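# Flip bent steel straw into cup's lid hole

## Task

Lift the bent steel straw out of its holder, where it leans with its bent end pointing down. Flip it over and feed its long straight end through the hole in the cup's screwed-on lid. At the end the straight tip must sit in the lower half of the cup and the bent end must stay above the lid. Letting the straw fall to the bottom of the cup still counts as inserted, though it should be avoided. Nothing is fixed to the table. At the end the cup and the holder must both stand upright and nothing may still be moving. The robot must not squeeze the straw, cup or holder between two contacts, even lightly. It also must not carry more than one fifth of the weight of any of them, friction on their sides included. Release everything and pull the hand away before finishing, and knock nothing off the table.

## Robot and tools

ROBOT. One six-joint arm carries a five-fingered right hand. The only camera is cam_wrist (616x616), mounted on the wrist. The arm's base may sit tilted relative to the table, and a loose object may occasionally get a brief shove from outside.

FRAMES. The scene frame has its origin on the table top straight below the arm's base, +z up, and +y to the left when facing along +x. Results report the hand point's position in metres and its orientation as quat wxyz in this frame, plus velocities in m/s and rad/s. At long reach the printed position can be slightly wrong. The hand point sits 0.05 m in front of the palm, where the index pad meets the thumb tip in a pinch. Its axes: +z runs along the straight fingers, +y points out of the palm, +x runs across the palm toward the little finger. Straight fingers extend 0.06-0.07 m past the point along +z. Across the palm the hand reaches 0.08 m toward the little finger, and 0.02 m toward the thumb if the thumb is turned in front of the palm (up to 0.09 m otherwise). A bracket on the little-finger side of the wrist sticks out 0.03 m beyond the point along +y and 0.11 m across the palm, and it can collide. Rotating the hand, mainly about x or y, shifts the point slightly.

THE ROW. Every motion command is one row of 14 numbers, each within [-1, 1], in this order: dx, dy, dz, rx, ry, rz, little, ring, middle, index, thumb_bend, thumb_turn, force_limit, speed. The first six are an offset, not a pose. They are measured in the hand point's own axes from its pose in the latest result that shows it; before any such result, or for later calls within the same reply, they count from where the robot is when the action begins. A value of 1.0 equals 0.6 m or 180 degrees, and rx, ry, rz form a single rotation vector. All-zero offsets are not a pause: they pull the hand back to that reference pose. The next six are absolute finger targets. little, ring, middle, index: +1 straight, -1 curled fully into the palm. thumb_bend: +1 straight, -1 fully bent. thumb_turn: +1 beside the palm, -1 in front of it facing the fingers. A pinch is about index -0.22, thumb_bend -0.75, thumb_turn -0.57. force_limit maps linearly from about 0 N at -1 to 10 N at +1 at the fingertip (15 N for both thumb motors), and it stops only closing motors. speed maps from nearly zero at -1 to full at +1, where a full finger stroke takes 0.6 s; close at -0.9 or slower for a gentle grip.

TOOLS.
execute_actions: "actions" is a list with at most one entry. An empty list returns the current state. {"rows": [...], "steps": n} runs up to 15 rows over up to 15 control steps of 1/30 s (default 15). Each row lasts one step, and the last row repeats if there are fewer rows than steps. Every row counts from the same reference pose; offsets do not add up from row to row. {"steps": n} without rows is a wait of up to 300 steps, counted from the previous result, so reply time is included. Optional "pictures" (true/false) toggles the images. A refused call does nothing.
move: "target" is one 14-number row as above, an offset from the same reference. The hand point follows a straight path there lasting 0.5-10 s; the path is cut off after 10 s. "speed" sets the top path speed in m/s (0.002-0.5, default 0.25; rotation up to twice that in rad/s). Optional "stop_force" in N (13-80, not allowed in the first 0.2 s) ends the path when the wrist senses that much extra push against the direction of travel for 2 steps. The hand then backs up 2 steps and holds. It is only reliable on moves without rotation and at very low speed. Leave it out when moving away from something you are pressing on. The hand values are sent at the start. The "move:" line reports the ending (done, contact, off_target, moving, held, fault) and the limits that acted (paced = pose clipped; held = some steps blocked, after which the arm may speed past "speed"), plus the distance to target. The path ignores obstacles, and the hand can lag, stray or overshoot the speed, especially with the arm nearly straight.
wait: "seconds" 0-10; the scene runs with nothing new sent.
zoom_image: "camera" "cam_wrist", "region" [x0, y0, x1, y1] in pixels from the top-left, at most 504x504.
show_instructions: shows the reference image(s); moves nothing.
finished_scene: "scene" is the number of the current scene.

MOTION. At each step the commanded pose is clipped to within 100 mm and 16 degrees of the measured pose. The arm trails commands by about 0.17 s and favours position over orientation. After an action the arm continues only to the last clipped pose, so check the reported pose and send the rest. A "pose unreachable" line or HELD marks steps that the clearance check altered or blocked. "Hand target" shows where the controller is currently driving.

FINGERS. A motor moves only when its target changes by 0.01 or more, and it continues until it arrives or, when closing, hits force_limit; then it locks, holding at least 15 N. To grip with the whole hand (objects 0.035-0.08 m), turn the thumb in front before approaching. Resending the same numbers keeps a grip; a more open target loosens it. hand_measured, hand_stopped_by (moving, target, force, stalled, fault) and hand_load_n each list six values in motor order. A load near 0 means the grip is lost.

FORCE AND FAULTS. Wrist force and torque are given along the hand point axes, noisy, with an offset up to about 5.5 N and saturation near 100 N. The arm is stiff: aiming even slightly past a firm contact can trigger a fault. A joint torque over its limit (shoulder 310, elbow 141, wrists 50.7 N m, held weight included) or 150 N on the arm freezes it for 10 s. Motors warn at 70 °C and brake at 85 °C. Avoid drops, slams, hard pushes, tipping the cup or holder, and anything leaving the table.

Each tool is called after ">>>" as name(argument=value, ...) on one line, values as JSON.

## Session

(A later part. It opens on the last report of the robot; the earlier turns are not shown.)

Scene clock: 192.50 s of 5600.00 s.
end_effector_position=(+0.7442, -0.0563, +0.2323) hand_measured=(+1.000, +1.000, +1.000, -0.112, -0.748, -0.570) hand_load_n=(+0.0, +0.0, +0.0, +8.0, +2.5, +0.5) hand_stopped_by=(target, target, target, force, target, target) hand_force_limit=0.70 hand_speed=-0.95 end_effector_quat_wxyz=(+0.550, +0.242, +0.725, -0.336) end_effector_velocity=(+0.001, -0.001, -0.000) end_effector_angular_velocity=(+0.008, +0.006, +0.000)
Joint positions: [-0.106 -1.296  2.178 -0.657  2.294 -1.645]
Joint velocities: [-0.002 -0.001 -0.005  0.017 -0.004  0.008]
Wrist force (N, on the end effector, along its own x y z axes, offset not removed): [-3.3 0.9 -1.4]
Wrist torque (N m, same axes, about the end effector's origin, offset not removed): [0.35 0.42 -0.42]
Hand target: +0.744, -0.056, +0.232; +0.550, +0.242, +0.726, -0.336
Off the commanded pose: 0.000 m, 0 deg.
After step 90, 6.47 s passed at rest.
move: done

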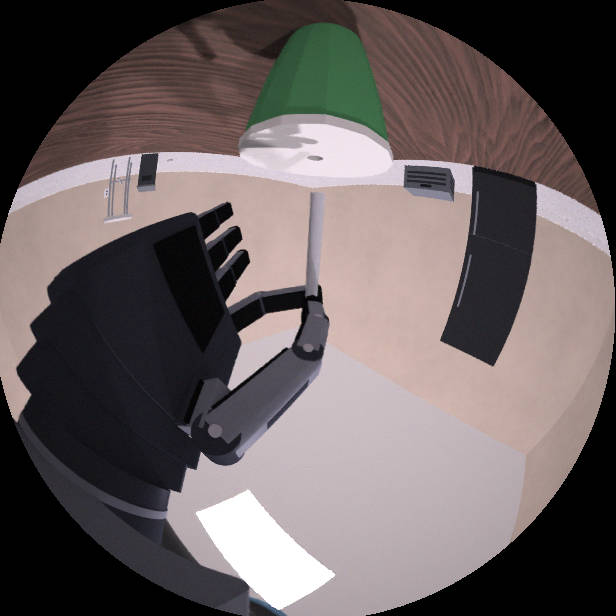

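>>> move(target=[0.022,0,0.024,0,0,0,1,1,1,-0.165,-0.75,-0.57,0.7,-0.95], speed=0.03)

>>> zoom_image(camera="cam_wrist", region=[255,130,375,250])

Scene clock: 204.73 s of 5600.00 s.
end_effector_position=(+0.7497, -0.0673, +0.2173) hand_measured=(+1.000, +1.000, +1.000, -0.112, -0.748, -0.570) hand_load_n=(+0.0, +0.0, +0.0, +8.0, +2.5, +0.5) hand_stopped_by=(target, target, target, force, target, target) hand_force_limit=0.70 hand_speed=-0.95 end_effector_quat_wxyz=(+0.550, +0.242, +0.725, -0.336) end_effector_velocity=(+0.001, -0.000, -0.001) end_effector_angular_velocity=(+0.000, -0.001, +0.001)
Joint positions: [-0.126 -1.269  2.179 -0.689  2.274 -1.65 ]
Joint velocities: [-0.001  0.003 -0.001 -0.003 -0.002 -0.   ]
Wrist force (N, on the end effector, along its own x y z axes, offset not removed): [-2.2 1.0 -1.4]
Wrist torque (N m, same axes, about the end effector's origin, offset not removed): [0.42 0.32 -0.26]
Hand target: +0.750, -0.067, +0.217; +0.550, +0.242, +0.725, -0.336
Off the commanded pose: 0.000 m, 0 deg.
After step 90, 8.27 s passed at rest.
move: done

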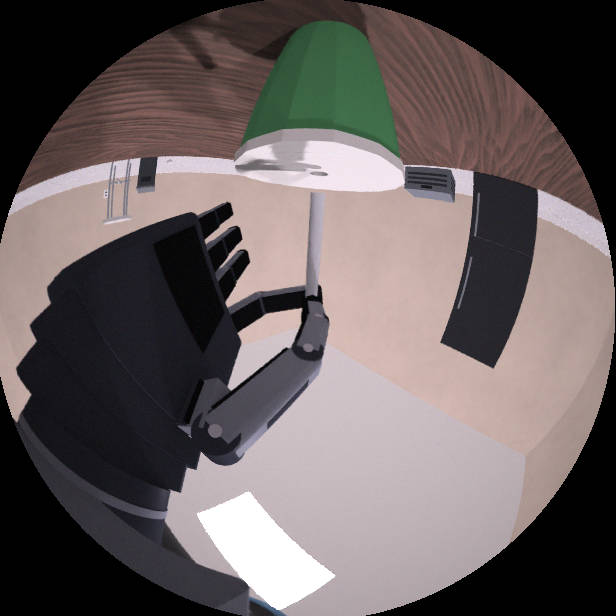

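Region (255, 130, 375, 250) of cam_wrist's 616x616 image, scaled by 4.200, with more detail than that image has.

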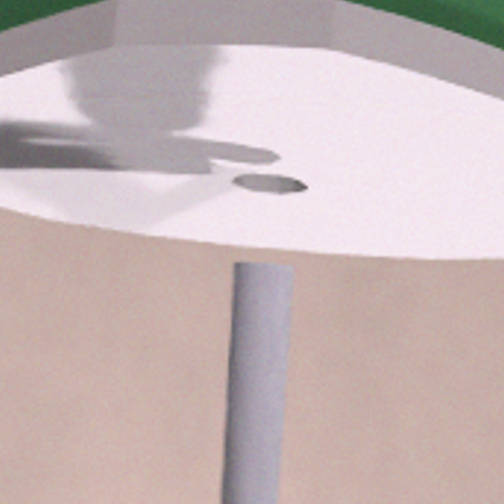

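>>> move(target=[0.0106,0.0024,0.0154,0,0,0,1,1,1,-0.165,-0.75,-0.57,0.7,-0.95], speed=0.02)

>>> zoom_image(camera="cam_wrist", region=[275,145,355,225])

Scene clock: 212.77 s of 5600.00 s.
end_effector_position=(+0.7548, -0.0733, +0.2094) hand_measured=(+1.000, +1.000, +1.000, -0.112, -0.748, -0.570) hand_load_n=(+0.0, +0.0, +0.0, +8.0, +2.5, +0.5) hand_stopped_by=(target, target, target, force, target, target) hand_force_limit=0.70 hand_speed=-0.95 end_effector_quat_wxyz=(+0.550, +0.242, +0.725, -0.336) end_effector_velocity=(+0.000, -0.001, -0.002) end_effector_angular_velocity=(+0.000, +0.002, -0.000)
Joint positions: [-0.136 -1.252  2.175 -0.704  2.264 -1.653]
Joint velocities: [-0.002  0.003  0.    -0.002 -0.001 -0.001]
Wrist force (N, on the end effector, along its own x y z axes, offset not removed): [-1.2 -0.4 -0.1]
Wrist torque (N m, same axes, about the end effector's origin, offset not removed): [0.11 0.13 -0.29]
Hand target: +0.755, -0.073, +0.209; +0.550, +0.242, +0.725, -0.336
Off the commanded pose: 0.000 m, 0 deg.
After step 90, 4.20 s passed at rest.
move: done

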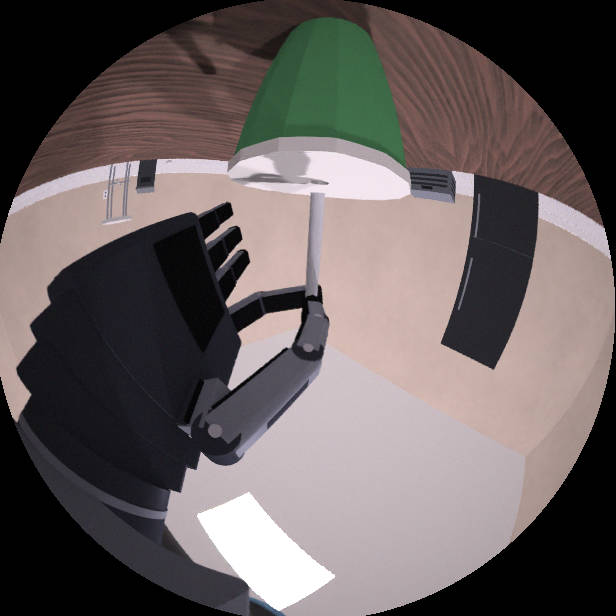

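Region (275, 145, 355, 225) of cam_wrist's 616x616 image, scaled by 6.300, with more detail than that image has.

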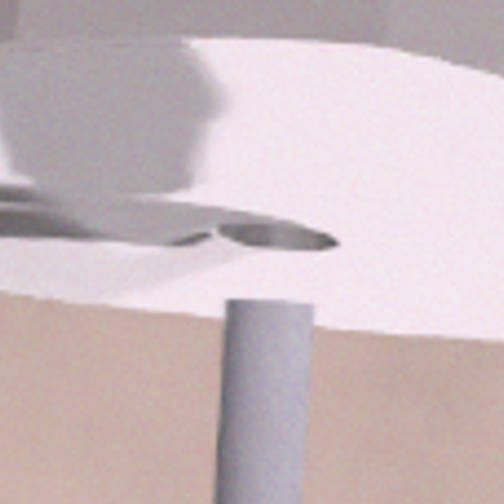

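>>> move(target=[0.0077,0.0026,0.003,0,0,0,1,1,1,-0.165,-0.75,-0.57,0.7,-0.95], speed=0.01)

>>> zoom_image(camera="cam_wrist", region=[290,165,345,220])

Scene clock: 219.93 s of 5600.00 s.
end_effector_position=(+0.7557, -0.0737, +0.2045) hand_measured=(+1.000, +1.000, +1.000, -0.112, -0.748, -0.570) hand_load_n=(+0.0, +0.0, +0.0, +8.0, +2.5, +0.5) hand_stopped_by=(target, target, target, force, target, target) hand_force_limit=0.70 hand_speed=-0.95 end_effector_quat_wxyz=(+0.550, +0.242, +0.725, -0.336) end_effector_velocity=(-0.000, -0.000, -0.002) end_effector_angular_velocity=(+0.000, +0.001, -0.001)
Joint positions: [-0.136 -1.243  2.176 -0.714  2.264 -1.653]
Joint velocities: [-0.001  0.003  0.001 -0.003 -0.    -0.   ]
Wrist force (N, on the end effector, along its own x y z axes, offset not removed): [-1.9 0.9 0.1]
Wrist torque (N m, same axes, about the end effector's origin, offset not removed): [0.19 0.27 -0.25]
Hand target: +0.756, -0.074, +0.204; +0.550, +0.242, +0.725, -0.336
Off the commanded pose: 0.000 m, 0 deg.
After step 90, 3.43 s passed at rest.
move: done

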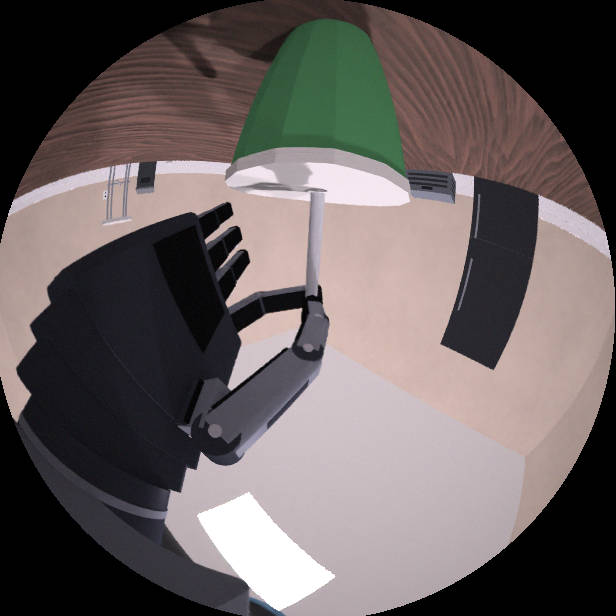

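Region (290, 165, 345, 220) of cam_wrist's 616x616 image, scaled by 9.164, with more detail than that image has.

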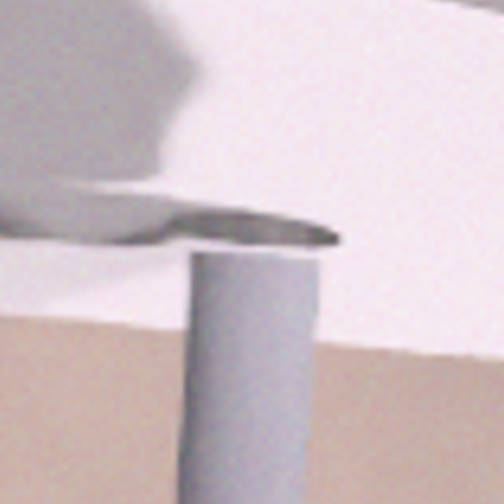

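>>> execute_actions(actions=[])

>>> move(target=[0.0056,0.0013,0.001,0,0,0,1,1,1,-0.165,-0.75,-0.57,0.7,-0.95], speed=0.005)

>>> zoom_image(camera="cam_wrist", region=[280,150,360,230])

Scene clock: 246.37 s of 5600.00 s.
end_effector_position=(+0.7557, -0.0737, +0.2043) hand_measured=(+1.000, +1.000, +1.000, -0.112, -0.748, -0.570) hand_load_n=(+0.0, +0.0, +0.0, +8.0, +2.5, +0.5) hand_stopped_by=(target, target, target, force, target, target) hand_force_limit=0.70 hand_speed=-0.95 end_effector_quat_wxyz=(+0.550, +0.242, +0.725, -0.336) end_effector_velocity=(+0.000, +0.000, -0.001) end_effector_angular_velocity=(+0.000, +0.001, +0.000)
Joint positions: [-0.136 -1.243  2.176 -0.714  2.264 -1.653]
Joint velocities: [ 0.     0.001 -0.    -0.     0.    -0.   ]
Wrist force (N, on the end effector, along its own x y z axes, offset not removed): [-0.8 -0.4 -0.6]
Wrist torque (N m, same axes, about the end effector's origin, offset not removed): [0.07 0.02 -0.25]
Hand target: +0.756, -0.074, +0.204; +0.550, +0.242, +0.725, -0.336
Off the commanded pose: 0.000 m, 0 deg.
Steps of this call (steps 1 to 90: nothing new was sent; then 23.43 s passed at rest). Readings (end_effector_position | what the end effector reports):
1: (+0.7557, -0.0737, +0.2044) | hand_measured=(+1.000, +1.000, +1.000, -0.112, -0.748, -0.570) hand_load_n=(+0.0, +0.0, +0.0, +8.0, +2.5, +0.5) hand_stopped_by=(target, target, target, force, target, target) hand_force_limit=0.70 hand_speed=-0.95
2: (+0.7557, -0.0737, +0.2044) | hand_measured=(+1.000, +1.000, +1.000, -0.112, -0.748, -0.570) hand_load_n=(+0.0, +0.0, +0.0, +8.0, +2.5, +0.5) hand_stopped_by=(target, target, target, force, target, target) hand_force_limit=0.70 hand_speed=-0.95
4: (+0.7557, -0.0737, +0.2043) | hand_measured=(+1.000, +1.000, +1.000, -0.112, -0.748, -0.570) hand_load_n=(+0.0, +0.0, +0.0, +8.0, +2.5, +0.5) hand_stopped_by=(target, target, target, force, target, target) hand_force_limit=0.70 hand_speed=-0.95
8: (+0.7557, -0.0737, +0.2043) | hand_measured=(+1.000, +1.000, +1.000, -0.112, -0.748, -0.570) hand_load_n=(+0.0, +0.0, +0.0, +8.0, +2.5, +0.5) hand_stopped_by=(target, target, target, force, target, target) hand_force_limit=0.70 hand_speed=-0.95
90: the state above

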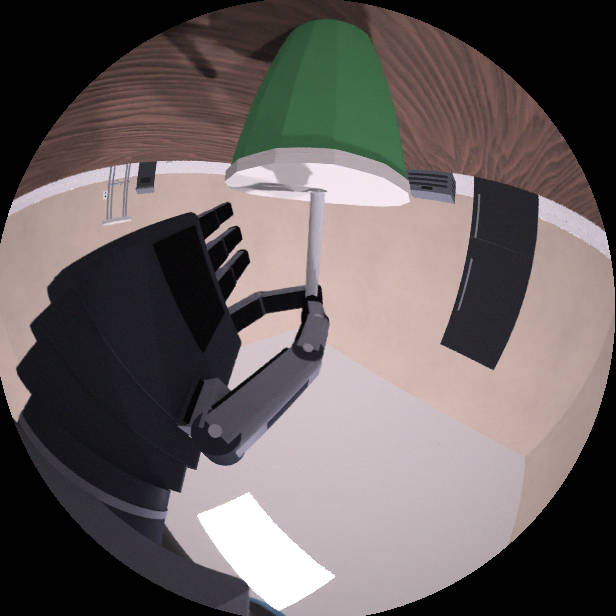

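Scene clock: 247.30 s of 5600.00 s.
end_effector_position=(+0.7557, -0.0737, +0.2009) hand_measured=(+1.000, +1.000, +1.000, -0.112, -0.748, -0.570) hand_load_n=(+0.0, +0.0, +0.0, +8.5, +2.5, +0.5) hand_stopped_by=(target, target, target, force, target, target) hand_force_limit=0.70 hand_speed=-0.95 end_effector_quat_wxyz=(+0.550, +0.242, +0.725, -0.336) end_effector_velocity=(-0.000, +0.001, -0.001) end_effector_angular_velocity=(-0.000, +0.000, +0.001)
Joint positions: [-0.136 -1.237  2.177 -0.721  2.264 -1.653]
Joint velocities: [ 0.001  0.001  0.001 -0.002  0.    -0.   ]
Wrist force (N, on the end effector, along its own x y z axes, offset not removed): [-0.5 -0.9 -1.6]
Wrist torque (N m, same axes, about the end effector's origin, offset not removed): [0.10 0.05 -0.20]
Hand target: +0.756, -0.074, +0.201; +0.550, +0.242, +0.725, -0.336
Off the commanded pose: 0.000 m, 0 deg.
move: done

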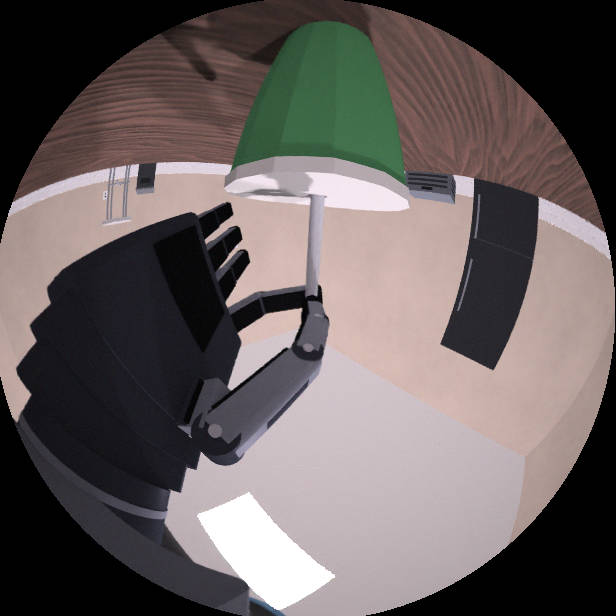

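Region (280, 150, 360, 230) of cam_wrist's 616x616 image, scaled by 6.300, with more detail than that image has.

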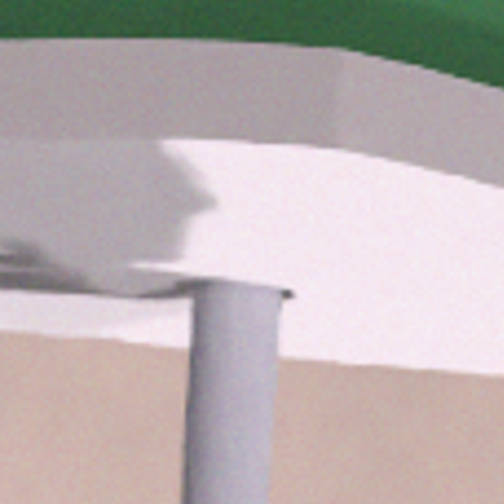

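>>> move(target=[-0.0025,-0.0006,0.003,0,0,0,1,1,1,-0.165,-0.75,-0.57,0.7,-0.95], speed=0.005)

>>> zoom_image(camera="cam_wrist", region=[290,165,345,220])

>>> move(target=[0.004,0.0009,0.0007,0,0,0,1,1,1,-0.165,-0.75,-0.57,0.7,-0.95], speed=0.005)

>>> zoom_image(camera="cam_wrist", region=[290,165,345,220])

Scene clock: 256.57 s of 5600.00 s.
end_effector_position=(+0.7570, -0.0752, +0.2020) hand_measured=(+1.000, +1.000, +1.000, -0.112, -0.748, -0.570) hand_load_n=(+0.0, +0.0, +0.0, +8.0, +2.5, +0.5) hand_stopped_by=(target, target, target, force, target, target) hand_force_limit=0.70 hand_speed=-0.95 end_effector_quat_wxyz=(+0.550, +0.242, +0.725, -0.336) end_effector_velocity=(+0.001, -0.001, +0.001) end_effector_angular_velocity=(-0.000, -0.001, -0.001)
Joint positions: [-0.139 -1.238  2.175 -0.718  2.261 -1.654]
Joint velocities: [-0.002 -0.001 -0.001  0.001 -0.001 -0.   ]
Wrist force (N, on the end effector, along its own x y z axes, offset not removed): [-1.3 1.2 -3.0]
Wrist torque (N m, same axes, about the end effector's origin, offset not removed): [0.49 0.23 -0.21]
Hand target: +0.757, -0.075, +0.202; +0.550, +0.242, +0.725, -0.336
Off the commanded pose: 0.000 m, 0 deg.
After step 90, 5.57 s passed at rest.
move: done

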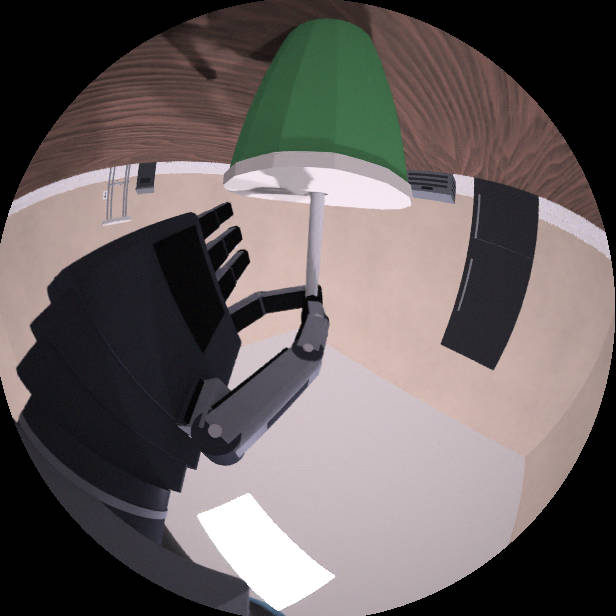

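Region (290, 165, 345, 220) of cam_wrist's 616x616 image, scaled by 9.164, with more detail than that image has.

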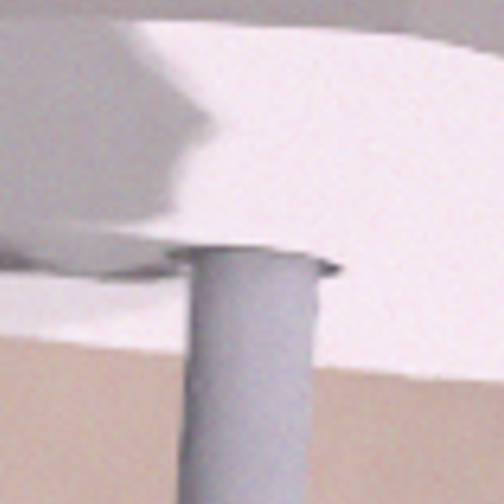

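Scene clock: 257.30 s of 5600.00 s.
end_effector_position=(+0.7570, -0.0752, +0.1996) hand_measured=(+1.000, +1.000, +1.000, -0.112, -0.748, -0.570) hand_load_n=(+0.0, +0.0, +0.0, +8.0, +2.5, +0.5) hand_stopped_by=(target, target, target, force, target, target) hand_force_limit=0.70 hand_speed=-0.95 end_effector_quat_wxyz=(+0.550, +0.242, +0.725, -0.336) end_effector_velocity=(+0.001, +0.000, +0.001) end_effector_angular_velocity=(-0.001, -0.003, +0.001)
Joint positions: [-0.139 -1.234  2.176 -0.723  2.261 -1.654]
Joint velocities: [ 0.001 -0.001 -0.001 -0.002 -0.    -0.   ]
Wrist force (N, on the end effector, along its own x y z axes, offset not removed): [-1.8 -0.3 -1.2]
Wrist torque (N m, same axes, about the end effector's origin, offset not removed): [0.13 0.26 -0.29]
Hand target: +0.757, -0.075, +0.200; +0.550, +0.242, +0.725, -0.336
Off the commanded pose: 0.000 m, 0 deg.
move: done

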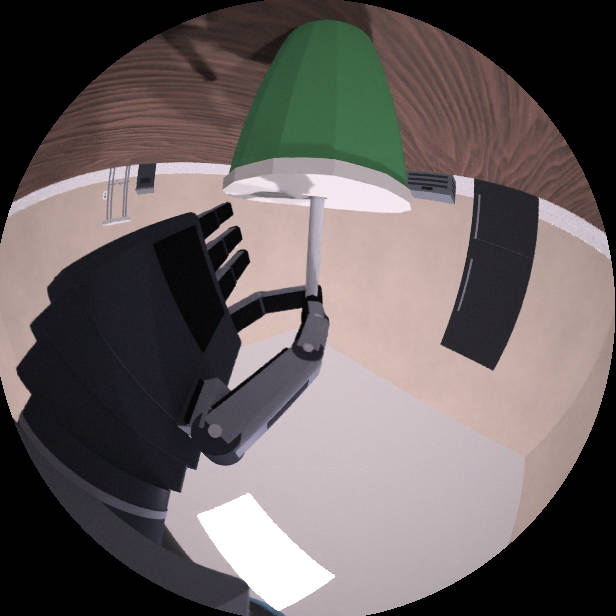

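Region (290, 165, 345, 220) of cam_wrist's 616x616 image, scaled by 9.164, with more detail than that image has.

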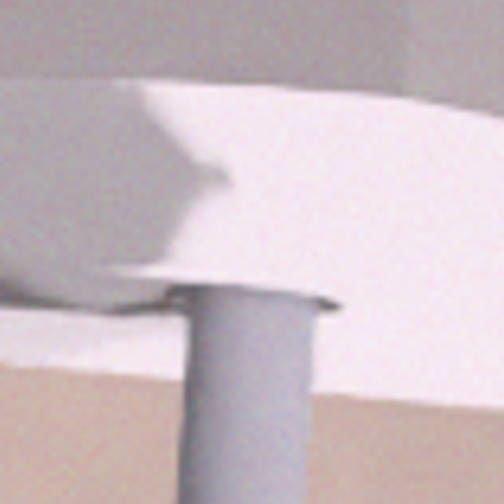

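The tip is entering freely.

>>> move(target=[0.013,0.0028,-0.0005,0,0,0,1,1,1,-0.165,-0.75,-0.57,0.7,-0.95], speed=0.008)

>>> zoom_image(camera="cam_wrist", region=[260,160,380,280])

Scene clock: 274.73 s of 5600.00 s.
end_effector_position=(+0.7559, -0.0741, +0.1919) hand_measured=(+1.000, +1.000, +1.000, -0.112, -0.748, -0.570) hand_load_n=(+0.0, +0.0, +0.0, +8.0, +2.5, +0.5) hand_stopped_by=(target, target, target, force, target, target) hand_force_limit=0.70 hand_speed=-0.95 end_effector_quat_wxyz=(+0.550, +0.242, +0.725, -0.336) end_effector_velocity=(-0.001, -0.000, -0.001) end_effector_angular_velocity=(-0.000, +0.000, -0.001)
Joint positions: [-0.137 -1.223  2.18  -0.739  2.263 -1.654]
Joint velocities: [-0.     0.001  0.001 -0.003  0.    -0.   ]
Wrist force (N, on the end effector, along its own x y z axes, offset not removed): [-3.3 0.5 -1.7]
Wrist torque (N m, same axes, about the end effector's origin, offset not removed): [0.33 0.48 -0.29]
Hand target: +0.756, -0.074, +0.192; +0.550, +0.242, +0.725, -0.336
Off the commanded pose: 0.000 m, 0 deg.
After step 90, 13.23 s passed at rest.
move: done

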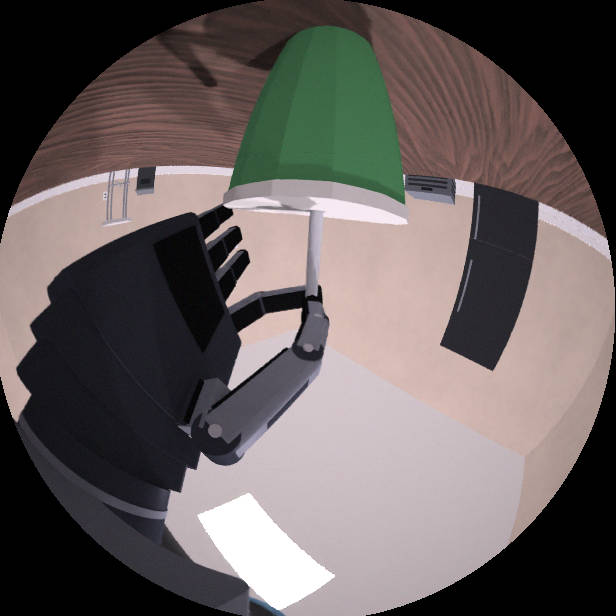

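Region (260, 160, 380, 280) of cam_wrist's 616x616 image, scaled by 4.200, with more detail than that image has.

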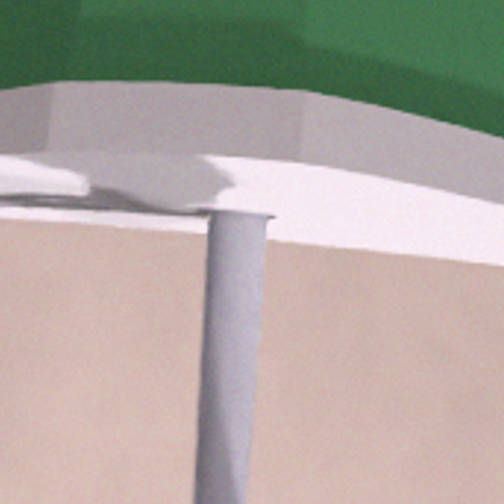

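>>> move(target=[0.04,0.0085,-0.002,0,0,0,1,1,1,-0.165,-0.75,-0.57,0.7,-0.95], speed=0.012)

Scene clock: 280.40 s of 5600.00 s.
end_effector_position=(+0.7522, -0.0702, +0.1681) hand_measured=(+1.000, +1.000, +1.000, -0.112, -0.748, -0.570) hand_load_n=(+0.0, +0.0, +0.0, +8.5, +2.5, +0.5) hand_stopped_by=(target, target, target, force, target, target) hand_force_limit=0.70 hand_speed=-0.95 end_effector_quat_wxyz=(+0.550, +0.242, +0.725, -0.336) end_effector_velocity=(+0.001, +0.000, -0.002) end_effector_angular_velocity=(-0.000, -0.001, +0.000)
Joint positions: [-0.131 -1.186  2.194 -0.788  2.269 -1.652]
Joint velocities: [ 0.001  0.004 -0.    -0.004  0.     0.   ]
Wrist force (N, on the end effector, along its own x y z axes, offset not removed): [-0.2 1.0 -0.9]
Wrist torque (N m, same axes, about the end effector's origin, offset not removed): [0.35 -0.10 -0.15]
Hand target: +0.752, -0.070, +0.168; +0.550, +0.242, +0.725, -0.336
Off the commanded pose: 0.000 m, 0 deg.
After step 90, 0.40 s passed at rest.
move: done

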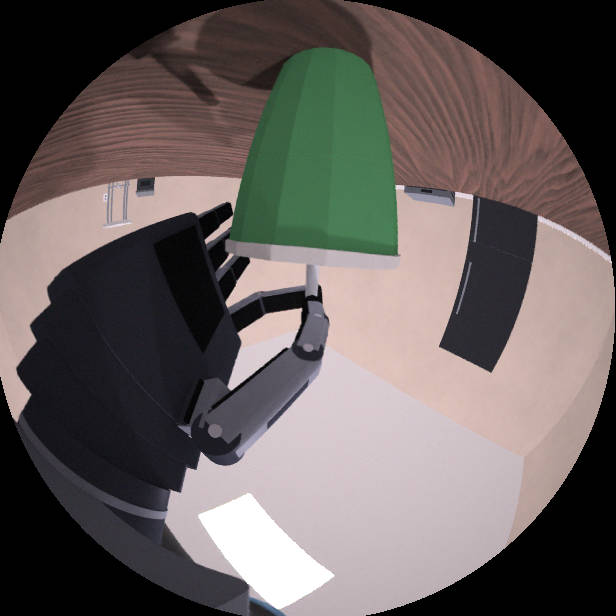

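>>> move(target=[0.037,0.008,0.002,0,0,0,1,1,1,-0.165,-0.75,-0.57,0.7,-0.95], speed=0.012)

Scene clock: 289.23 s of 5600.00 s.
end_effector_position=(+0.7502, -0.0684, +0.1457) hand_measured=(+1.000, +1.000, +1.000, -0.112, -0.748, -0.570) hand_load_n=(+0.0, +0.0, +0.0, +8.5, +2.5, +0.5) hand_stopped_by=(target, target, target, force, target, target) hand_force_limit=0.70 hand_speed=-0.95 end_effector_quat_wxyz=(+0.550, +0.242, +0.725, -0.336) end_effector_velocity=(-0.000, +0.000, -0.002) end_effector_angular_velocity=(-0.000, +0.000, -0.000)
Joint positions: [-0.128 -1.149  2.203 -0.833  2.272 -1.651]
Joint velocities: [ 0.     0.003  0.001 -0.004  0.    -0.   ]
Wrist force (N, on the end effector, along its own x y z axes, offset not removed): [0.6 1.2 -0.6]
Wrist torque (N m, same axes, about the end effector's origin, offset not removed): [0.43 -0.12 -0.05]
Hand target: +0.750, -0.068, +0.145; +0.550, +0.242, +0.725, -0.336
Off the commanded pose: 0.000 m, 0 deg.
After step 90, 3.73 s passed at rest.
move: done

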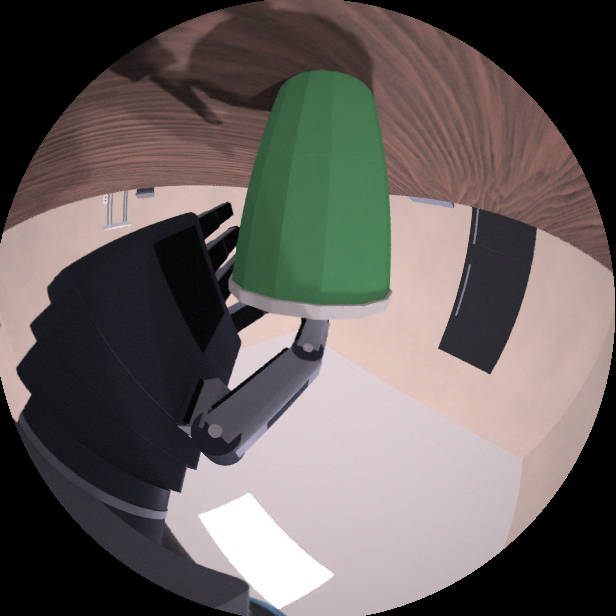

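>>> move(target=[0.017,0.004,0.001,0,0,0,1,1,1,-0.165,-0.75,-0.57,0.7,-0.95], speed=0.01)

>>> move(target=[0,0,0,0,0,0,1,1,1,-0.075,-0.75,-0.57,0.7,-0.98])

>>> move(target=[0,0,0,0,0,0,1,1,1,0.4,-0.75,-0.57,0.7,-0.5])

>>> move(target=[-0.01,-0.12,-0.03,0,0,0,1,1,1,0.4,-0.75,-0.57,0.7,-0.5], speed=0.06)

>>> move(target=[-0.12,-0.06,-0.12,0,0,0,1,1,1,0.4,-0.75,-0.57,0.7,-0.5], speed=0.15)

Scene clock: 310.33 s of 5600.00 s.
end_effector_position=(+0.7533, -0.0686, +0.1417) hand_measured=(+1.000, +1.000, +1.000, -0.112, -0.748, -0.570) hand_load_n=(+0.0, +0.0, +0.0, +8.5, +2.0, -1.5) hand_stopped_by=(target, target, target, force, target, target) hand_force_limit=0.70 hand_speed=-0.95 end_effector_quat_wxyz=(+0.555, +0.245, +0.721, -0.335) end_effector_velocity=(-0.001, +0.000, -0.002) end_effector_angular_velocity=(+0.000, +0.002, -0.000)
Joint positions: [-0.126 -1.135  2.201 -0.86   2.275 -1.649]
Joint velocities: [-0.     0.002  0.001 -0.    -0.    -0.   ]
Wrist force (N, on the end effector, along its own x y z axes, offset not removed): [-23.6 -9.0 -4.1]
Wrist torque (N m, same axes, about the end effector's origin, offset not removed): [0.26 -0.38 -0.11]
Hand target: +0.753, -0.069, +0.141; +0.555, +0.245, +0.721, -0.335
Off the commanded pose: 0.008 m, 1 deg.
FORCE FAULT: contact force on the arm reached its limit, and the arm stopped for 10 seconds. The contact can be on any part of the arm, not only on its tool. The arm's remaining commands of this call were not run. The arm holds still and accepts commands again. Move the arm away from the contact; if what it grips holds it there, let go first. Pushing or pulling that hard again can fault the arm again.
After step 90, 6.97 s passed at rest.
move: fault

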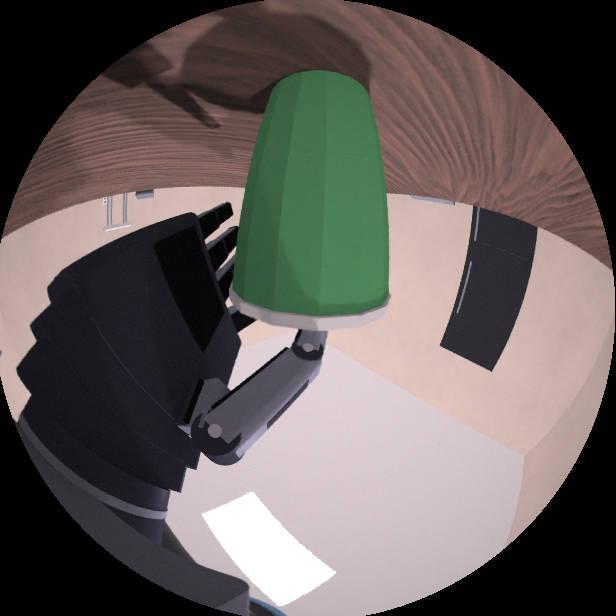

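not run: a fault stop came before this call.

not run: a fault stop came before this call.

not run: a fault stop came before this call.

not run: a fault stop came before this call.

The index finger hit the lid; lifting slightly, then releasing.

>>> move(target=[-0.007,-0.0015,-0.001,0,0,0,1,1,1,-0.075,-0.75,-0.57,0.7,-0.98], speed=0.01)

>>> move(target=[-0.01,-0.002,-0.004,0,0,0,1,1,1,0.4,-0.75,-0.57,0.7,-0.6], speed=0.01)

>>> move(target=[-0.01,-0.12,-0.03,0,0,0,1,1,1,0.4,-0.75,-0.57,0.7,-0.5], speed=0.06)

>>> move(target=[-0.12,-0.06,-0.12,0,0,0,1,1,1,0.4,-0.75,-0.57,0.7,-0.5], speed=0.15)

Scene clock: 321.53 s of 5600.00 s.
end_effector_position=(+0.7534, -0.0687, +0.1460) hand_measured=(+1.000, +1.000, +1.000, -0.074, -0.750, -0.570) hand_load_n=(+0.0, +0.0, +0.0, +0.0, +0.0, +0.0) hand_stopped_by=(target, target, target, moving, target, target) hand_force_limit=0.70 hand_speed=-0.98 end_effector_quat_wxyz=(+0.555, +0.245, +0.721, -0.335) end_effector_velocity=(+0.000, -0.000, +0.001) end_effector_angular_velocity=(-0.000, -0.001, +0.000)
Joint positions: [-0.126 -1.143  2.2   -0.852  2.275 -1.649]
Joint velocities: [-0.    -0.001  0.     0.    -0.    -0.   ]
Wrist force (N, on the end effector, along its own x y z axes, offset not removed): [-1.4 0.6 -3.2]
Wrist torque (N m, same axes, about the end effector's origin, offset not removed): [0.45 0.23 -0.23]
Hand target: +0.753, -0.069, +0.146; +0.555, +0.245, +0.721, -0.335
Off the commanded pose: 0.000 m, 0 deg.
After step 90, 6.90 s passed at rest.
move: done

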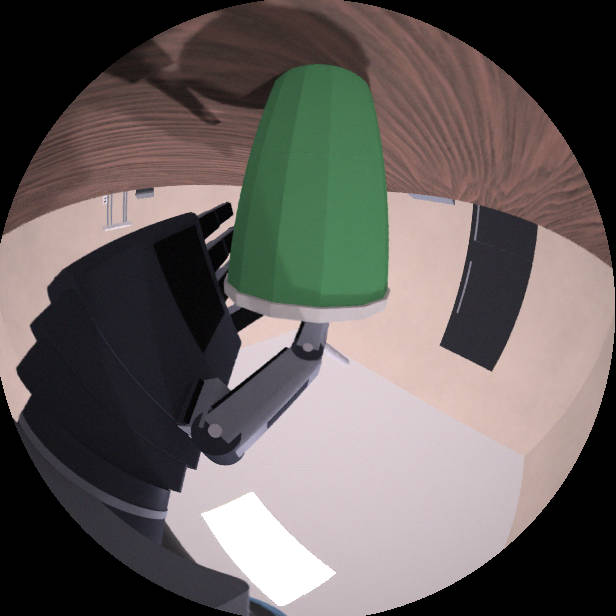

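Scene clock: 322.47 s of 5600.00 s.
end_effector_position=(+0.7525, -0.0676, +0.1524) hand_measured=(+1.000, +1.000, +1.000, +0.400, -0.750, -0.570) hand_load_n=(+0.0, +0.0, +0.0, +0.0, +0.0, +0.0) hand_stopped_by=(target, target, target, target, target, target) hand_force_limit=0.70 hand_speed=-0.60 end_effector_quat_wxyz=(+0.555, +0.245, +0.721, -0.335) end_effector_velocity=(-0.000, +0.000, +0.000) end_effector_angular_velocity=(+0.000, +0.000, -0.000)
Joint positions: [-0.124 -1.154  2.2   -0.839  2.277 -1.648]
Joint velocities: [ 0.    -0.001 -0.     0.001  0.     0.   ]
Wrist force (N, on the end effector, along its own x y z axes, offset not removed): [-0.6 0.5 -1.2]
Wrist torque (N m, same axes, about the end effector's origin, offset not removed): [0.32 0.08 -0.16]
Hand target: +0.753, -0.068, +0.152; +0.555, +0.245, +0.721, -0.335
Off the commanded pose: 0.000 m, 0 deg.
move: done

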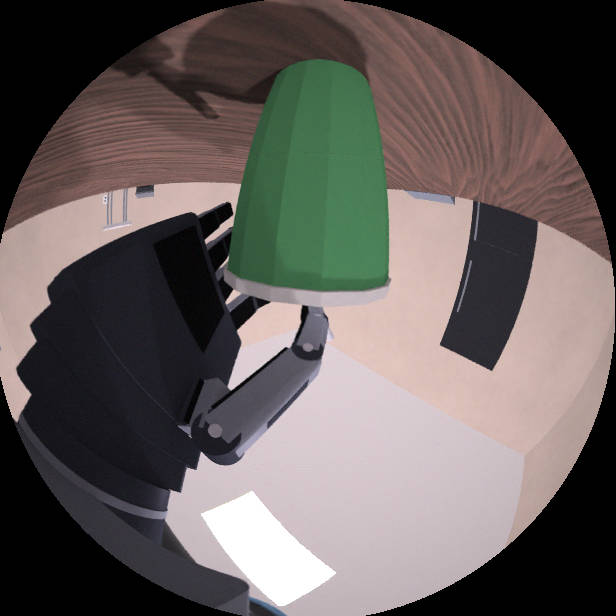

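Scene clock: 324.10 s of 5600.00 s.
end_effector_position=(+0.6906, -0.1011, +0.1761) hand_measured=(+1.000, +1.000, +1.000, +0.400, -0.750, -0.570) hand_load_n=(+0.0, +0.0, +0.0, +0.0, +0.0, +0.0) hand_stopped_by=(target, target, target, target, target, target) hand_force_limit=0.70 hand_speed=-0.50 end_effector_quat_wxyz=(+0.555, +0.245, +0.721, -0.335) end_effector_velocity=(-0.002, -0.001, -0.000) end_effector_angular_velocity=(+0.000, +0.001, +0.000)
Joint positions: [-0.22  -1.275  2.327 -0.86   2.183 -1.672]
Joint velocities: [-0.003 -0.003  0.004 -0.    -0.003 -0.001]
Wrist force (N, on the end effector, along its own x y z axes, offset not removed): [-0.8 -0.5 -2.1]
Wrist torque (N m, same axes, about the end effector's origin, offset not removed): [0.24 0.13 -0.27]
Hand target: +0.690, -0.101, +0.176; +0.555, +0.245, +0.721, -0.335
Off the commanded pose: 0.000 m, 0 deg.
move: done

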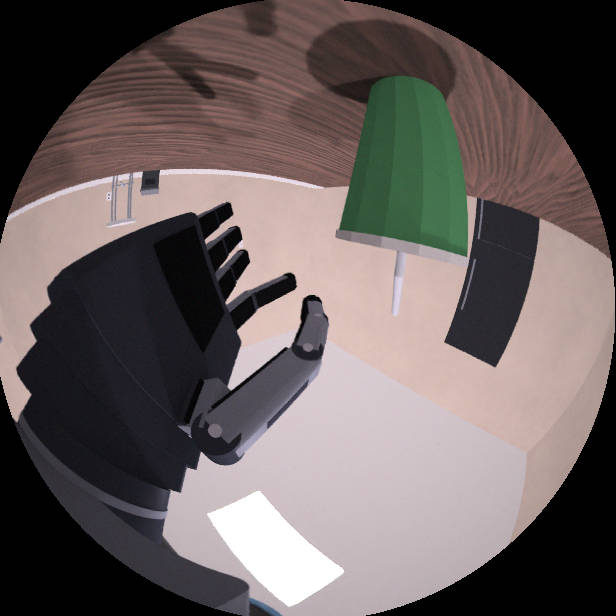

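Scene clock: 325.33 s of 5600.00 s.
end_effector_position=(+0.6376, -0.0691, +0.2646) hand_measured=(+1.000, +1.000, +1.000, +0.400, -0.750, -0.570) hand_load_n=(+0.0, +0.0, +0.0, +0.0, +0.0, +0.0) hand_stopped_by=(target, target, target, target, target, target) hand_force_limit=0.70 hand_speed=-0.50 end_effector_quat_wxyz=(+0.555, +0.245, +0.721, -0.335) end_effector_velocity=(-0.002, +0.000, +0.000) end_effector_angular_velocity=(+0.001, +0.003, -0.001)
Joint positions: [-0.173 -1.506  2.368 -0.663  2.229 -1.661]
Joint velocities: [ 0.    -0.004  0.002  0.005  0.001  0.001]
Wrist force (N, on the end effector, along its own x y z axes, offset not removed): [-2.9 0.4 -0.8]
Wrist torque (N m, same axes, about the end effector's origin, offset not removed): [0.35 0.41 -0.38]
Hand target: +0.638, -0.069, +0.265; +0.555, +0.245, +0.721, -0.335
Off the commanded pose: 0.000 m, 0 deg.
move: done

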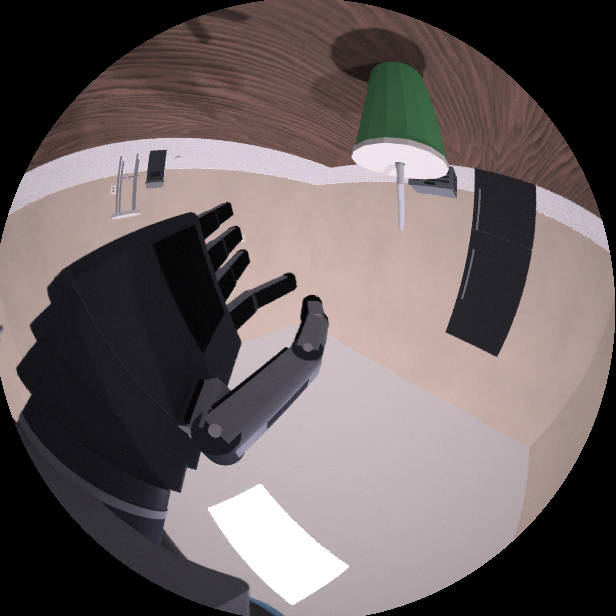

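>>> wait(seconds=3)

>>> finished_scene(scene=2)

Scene clock: 332.73 s of 5600.00 s.
end_effector_position=(+0.6375, -0.0691, +0.2647) hand_measured=(+1.000, +1.000, +1.000, +0.400, -0.750, -0.570) hand_load_n=(+0.0, +0.0, +0.0, +0.0, +0.0, +0.0) hand_stopped_by=(target, target, target, target, target, target) hand_force_limit=0.70 hand_speed=-0.50 end_effector_quat_wxyz=(+0.555, +0.245, +0.721, -0.335) end_effector_velocity=(+0.000, -0.000, +0.000) end_effector_angular_velocity=(-0.000, -0.001, -0.000)
Joint positions: [-0.173 -1.507  2.368 -0.663  2.229 -1.661]
Joint velocities: [-0.     0.    -0.001 -0.     0.     0.   ]
Wrist force (N, on the end effector, along its own x y z axes, offset not removed): [-1.7 0.9 -1.6]
Wrist torque (N m, same axes, about the end effector's origin, offset not removed): [0.39 0.25 -0.21]
Hand target: +0.638, -0.069, +0.265; +0.555, +0.245, +0.721, -0.335
Off the commanded pose: 0.000 m, 0 deg.
Steps of this call (steps 1 to 90: nothing new was sent; then 4.40 s passed at rest). Readings (end_effector_position | what the end effector reports):
1: (+0.6376, -0.0691, +0.2646) | hand_measured=(+1.000, +1.000, +1.000, +0.400, -0.750, -0.570) hand_load_n=(+0.0, +0.0, +0.0, +0.0, +0.0, +0.0) hand_stopped_by=(target, target, target, target, target, target) hand_force_limit=0.70 hand_speed=-0.50
2: (+0.6376, -0.0691, +0.2646) | hand_measured=(+1.000, +1.000, +1.000, +0.400, -0.750, -0.570) hand_load_n=(+0.0, +0.0, +0.0, +0.0, +0.0, +0.0) hand_stopped_by=(target, target, target, target, target, target) hand_force_limit=0.70 hand_speed=-0.50
4: (+0.6376, -0.0691, +0.2647) | hand_measured=(+1.000, +1.000, +1.000, +0.400, -0.750, -0.570) hand_load_n=(+0.0, +0.0, +0.0, +0.0, +0.0, +0.0) hand_stopped_by=(target, target, target, target, target, target) hand_force_limit=0.70 hand_speed=-0.50
8: (+0.6375, -0.0691, +0.2647) | hand_measured=(+1.000, +1.000, +1.000, +0.400, -0.750, -0.570) hand_load_n=(+0.0, +0.0, +0.0, +0.0, +0.0, +0.0) hand_stopped_by=(target, target, target, target, target, target) hand_force_limit=0.70 hand_speed=-0.50
90: the state above

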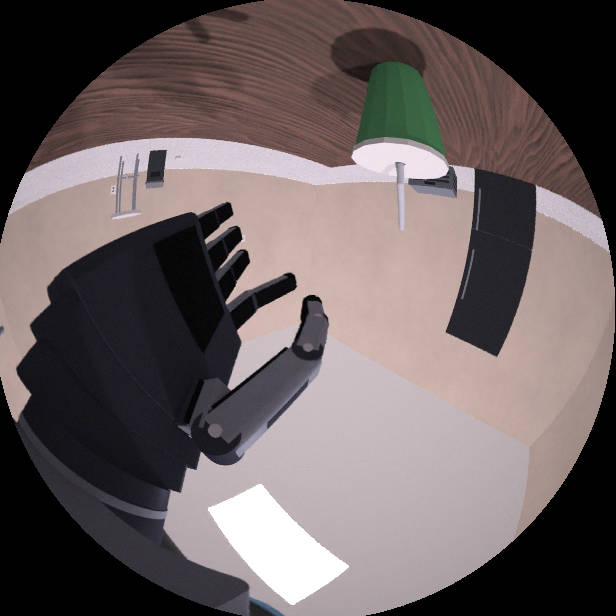

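The scene is finished: the task was done.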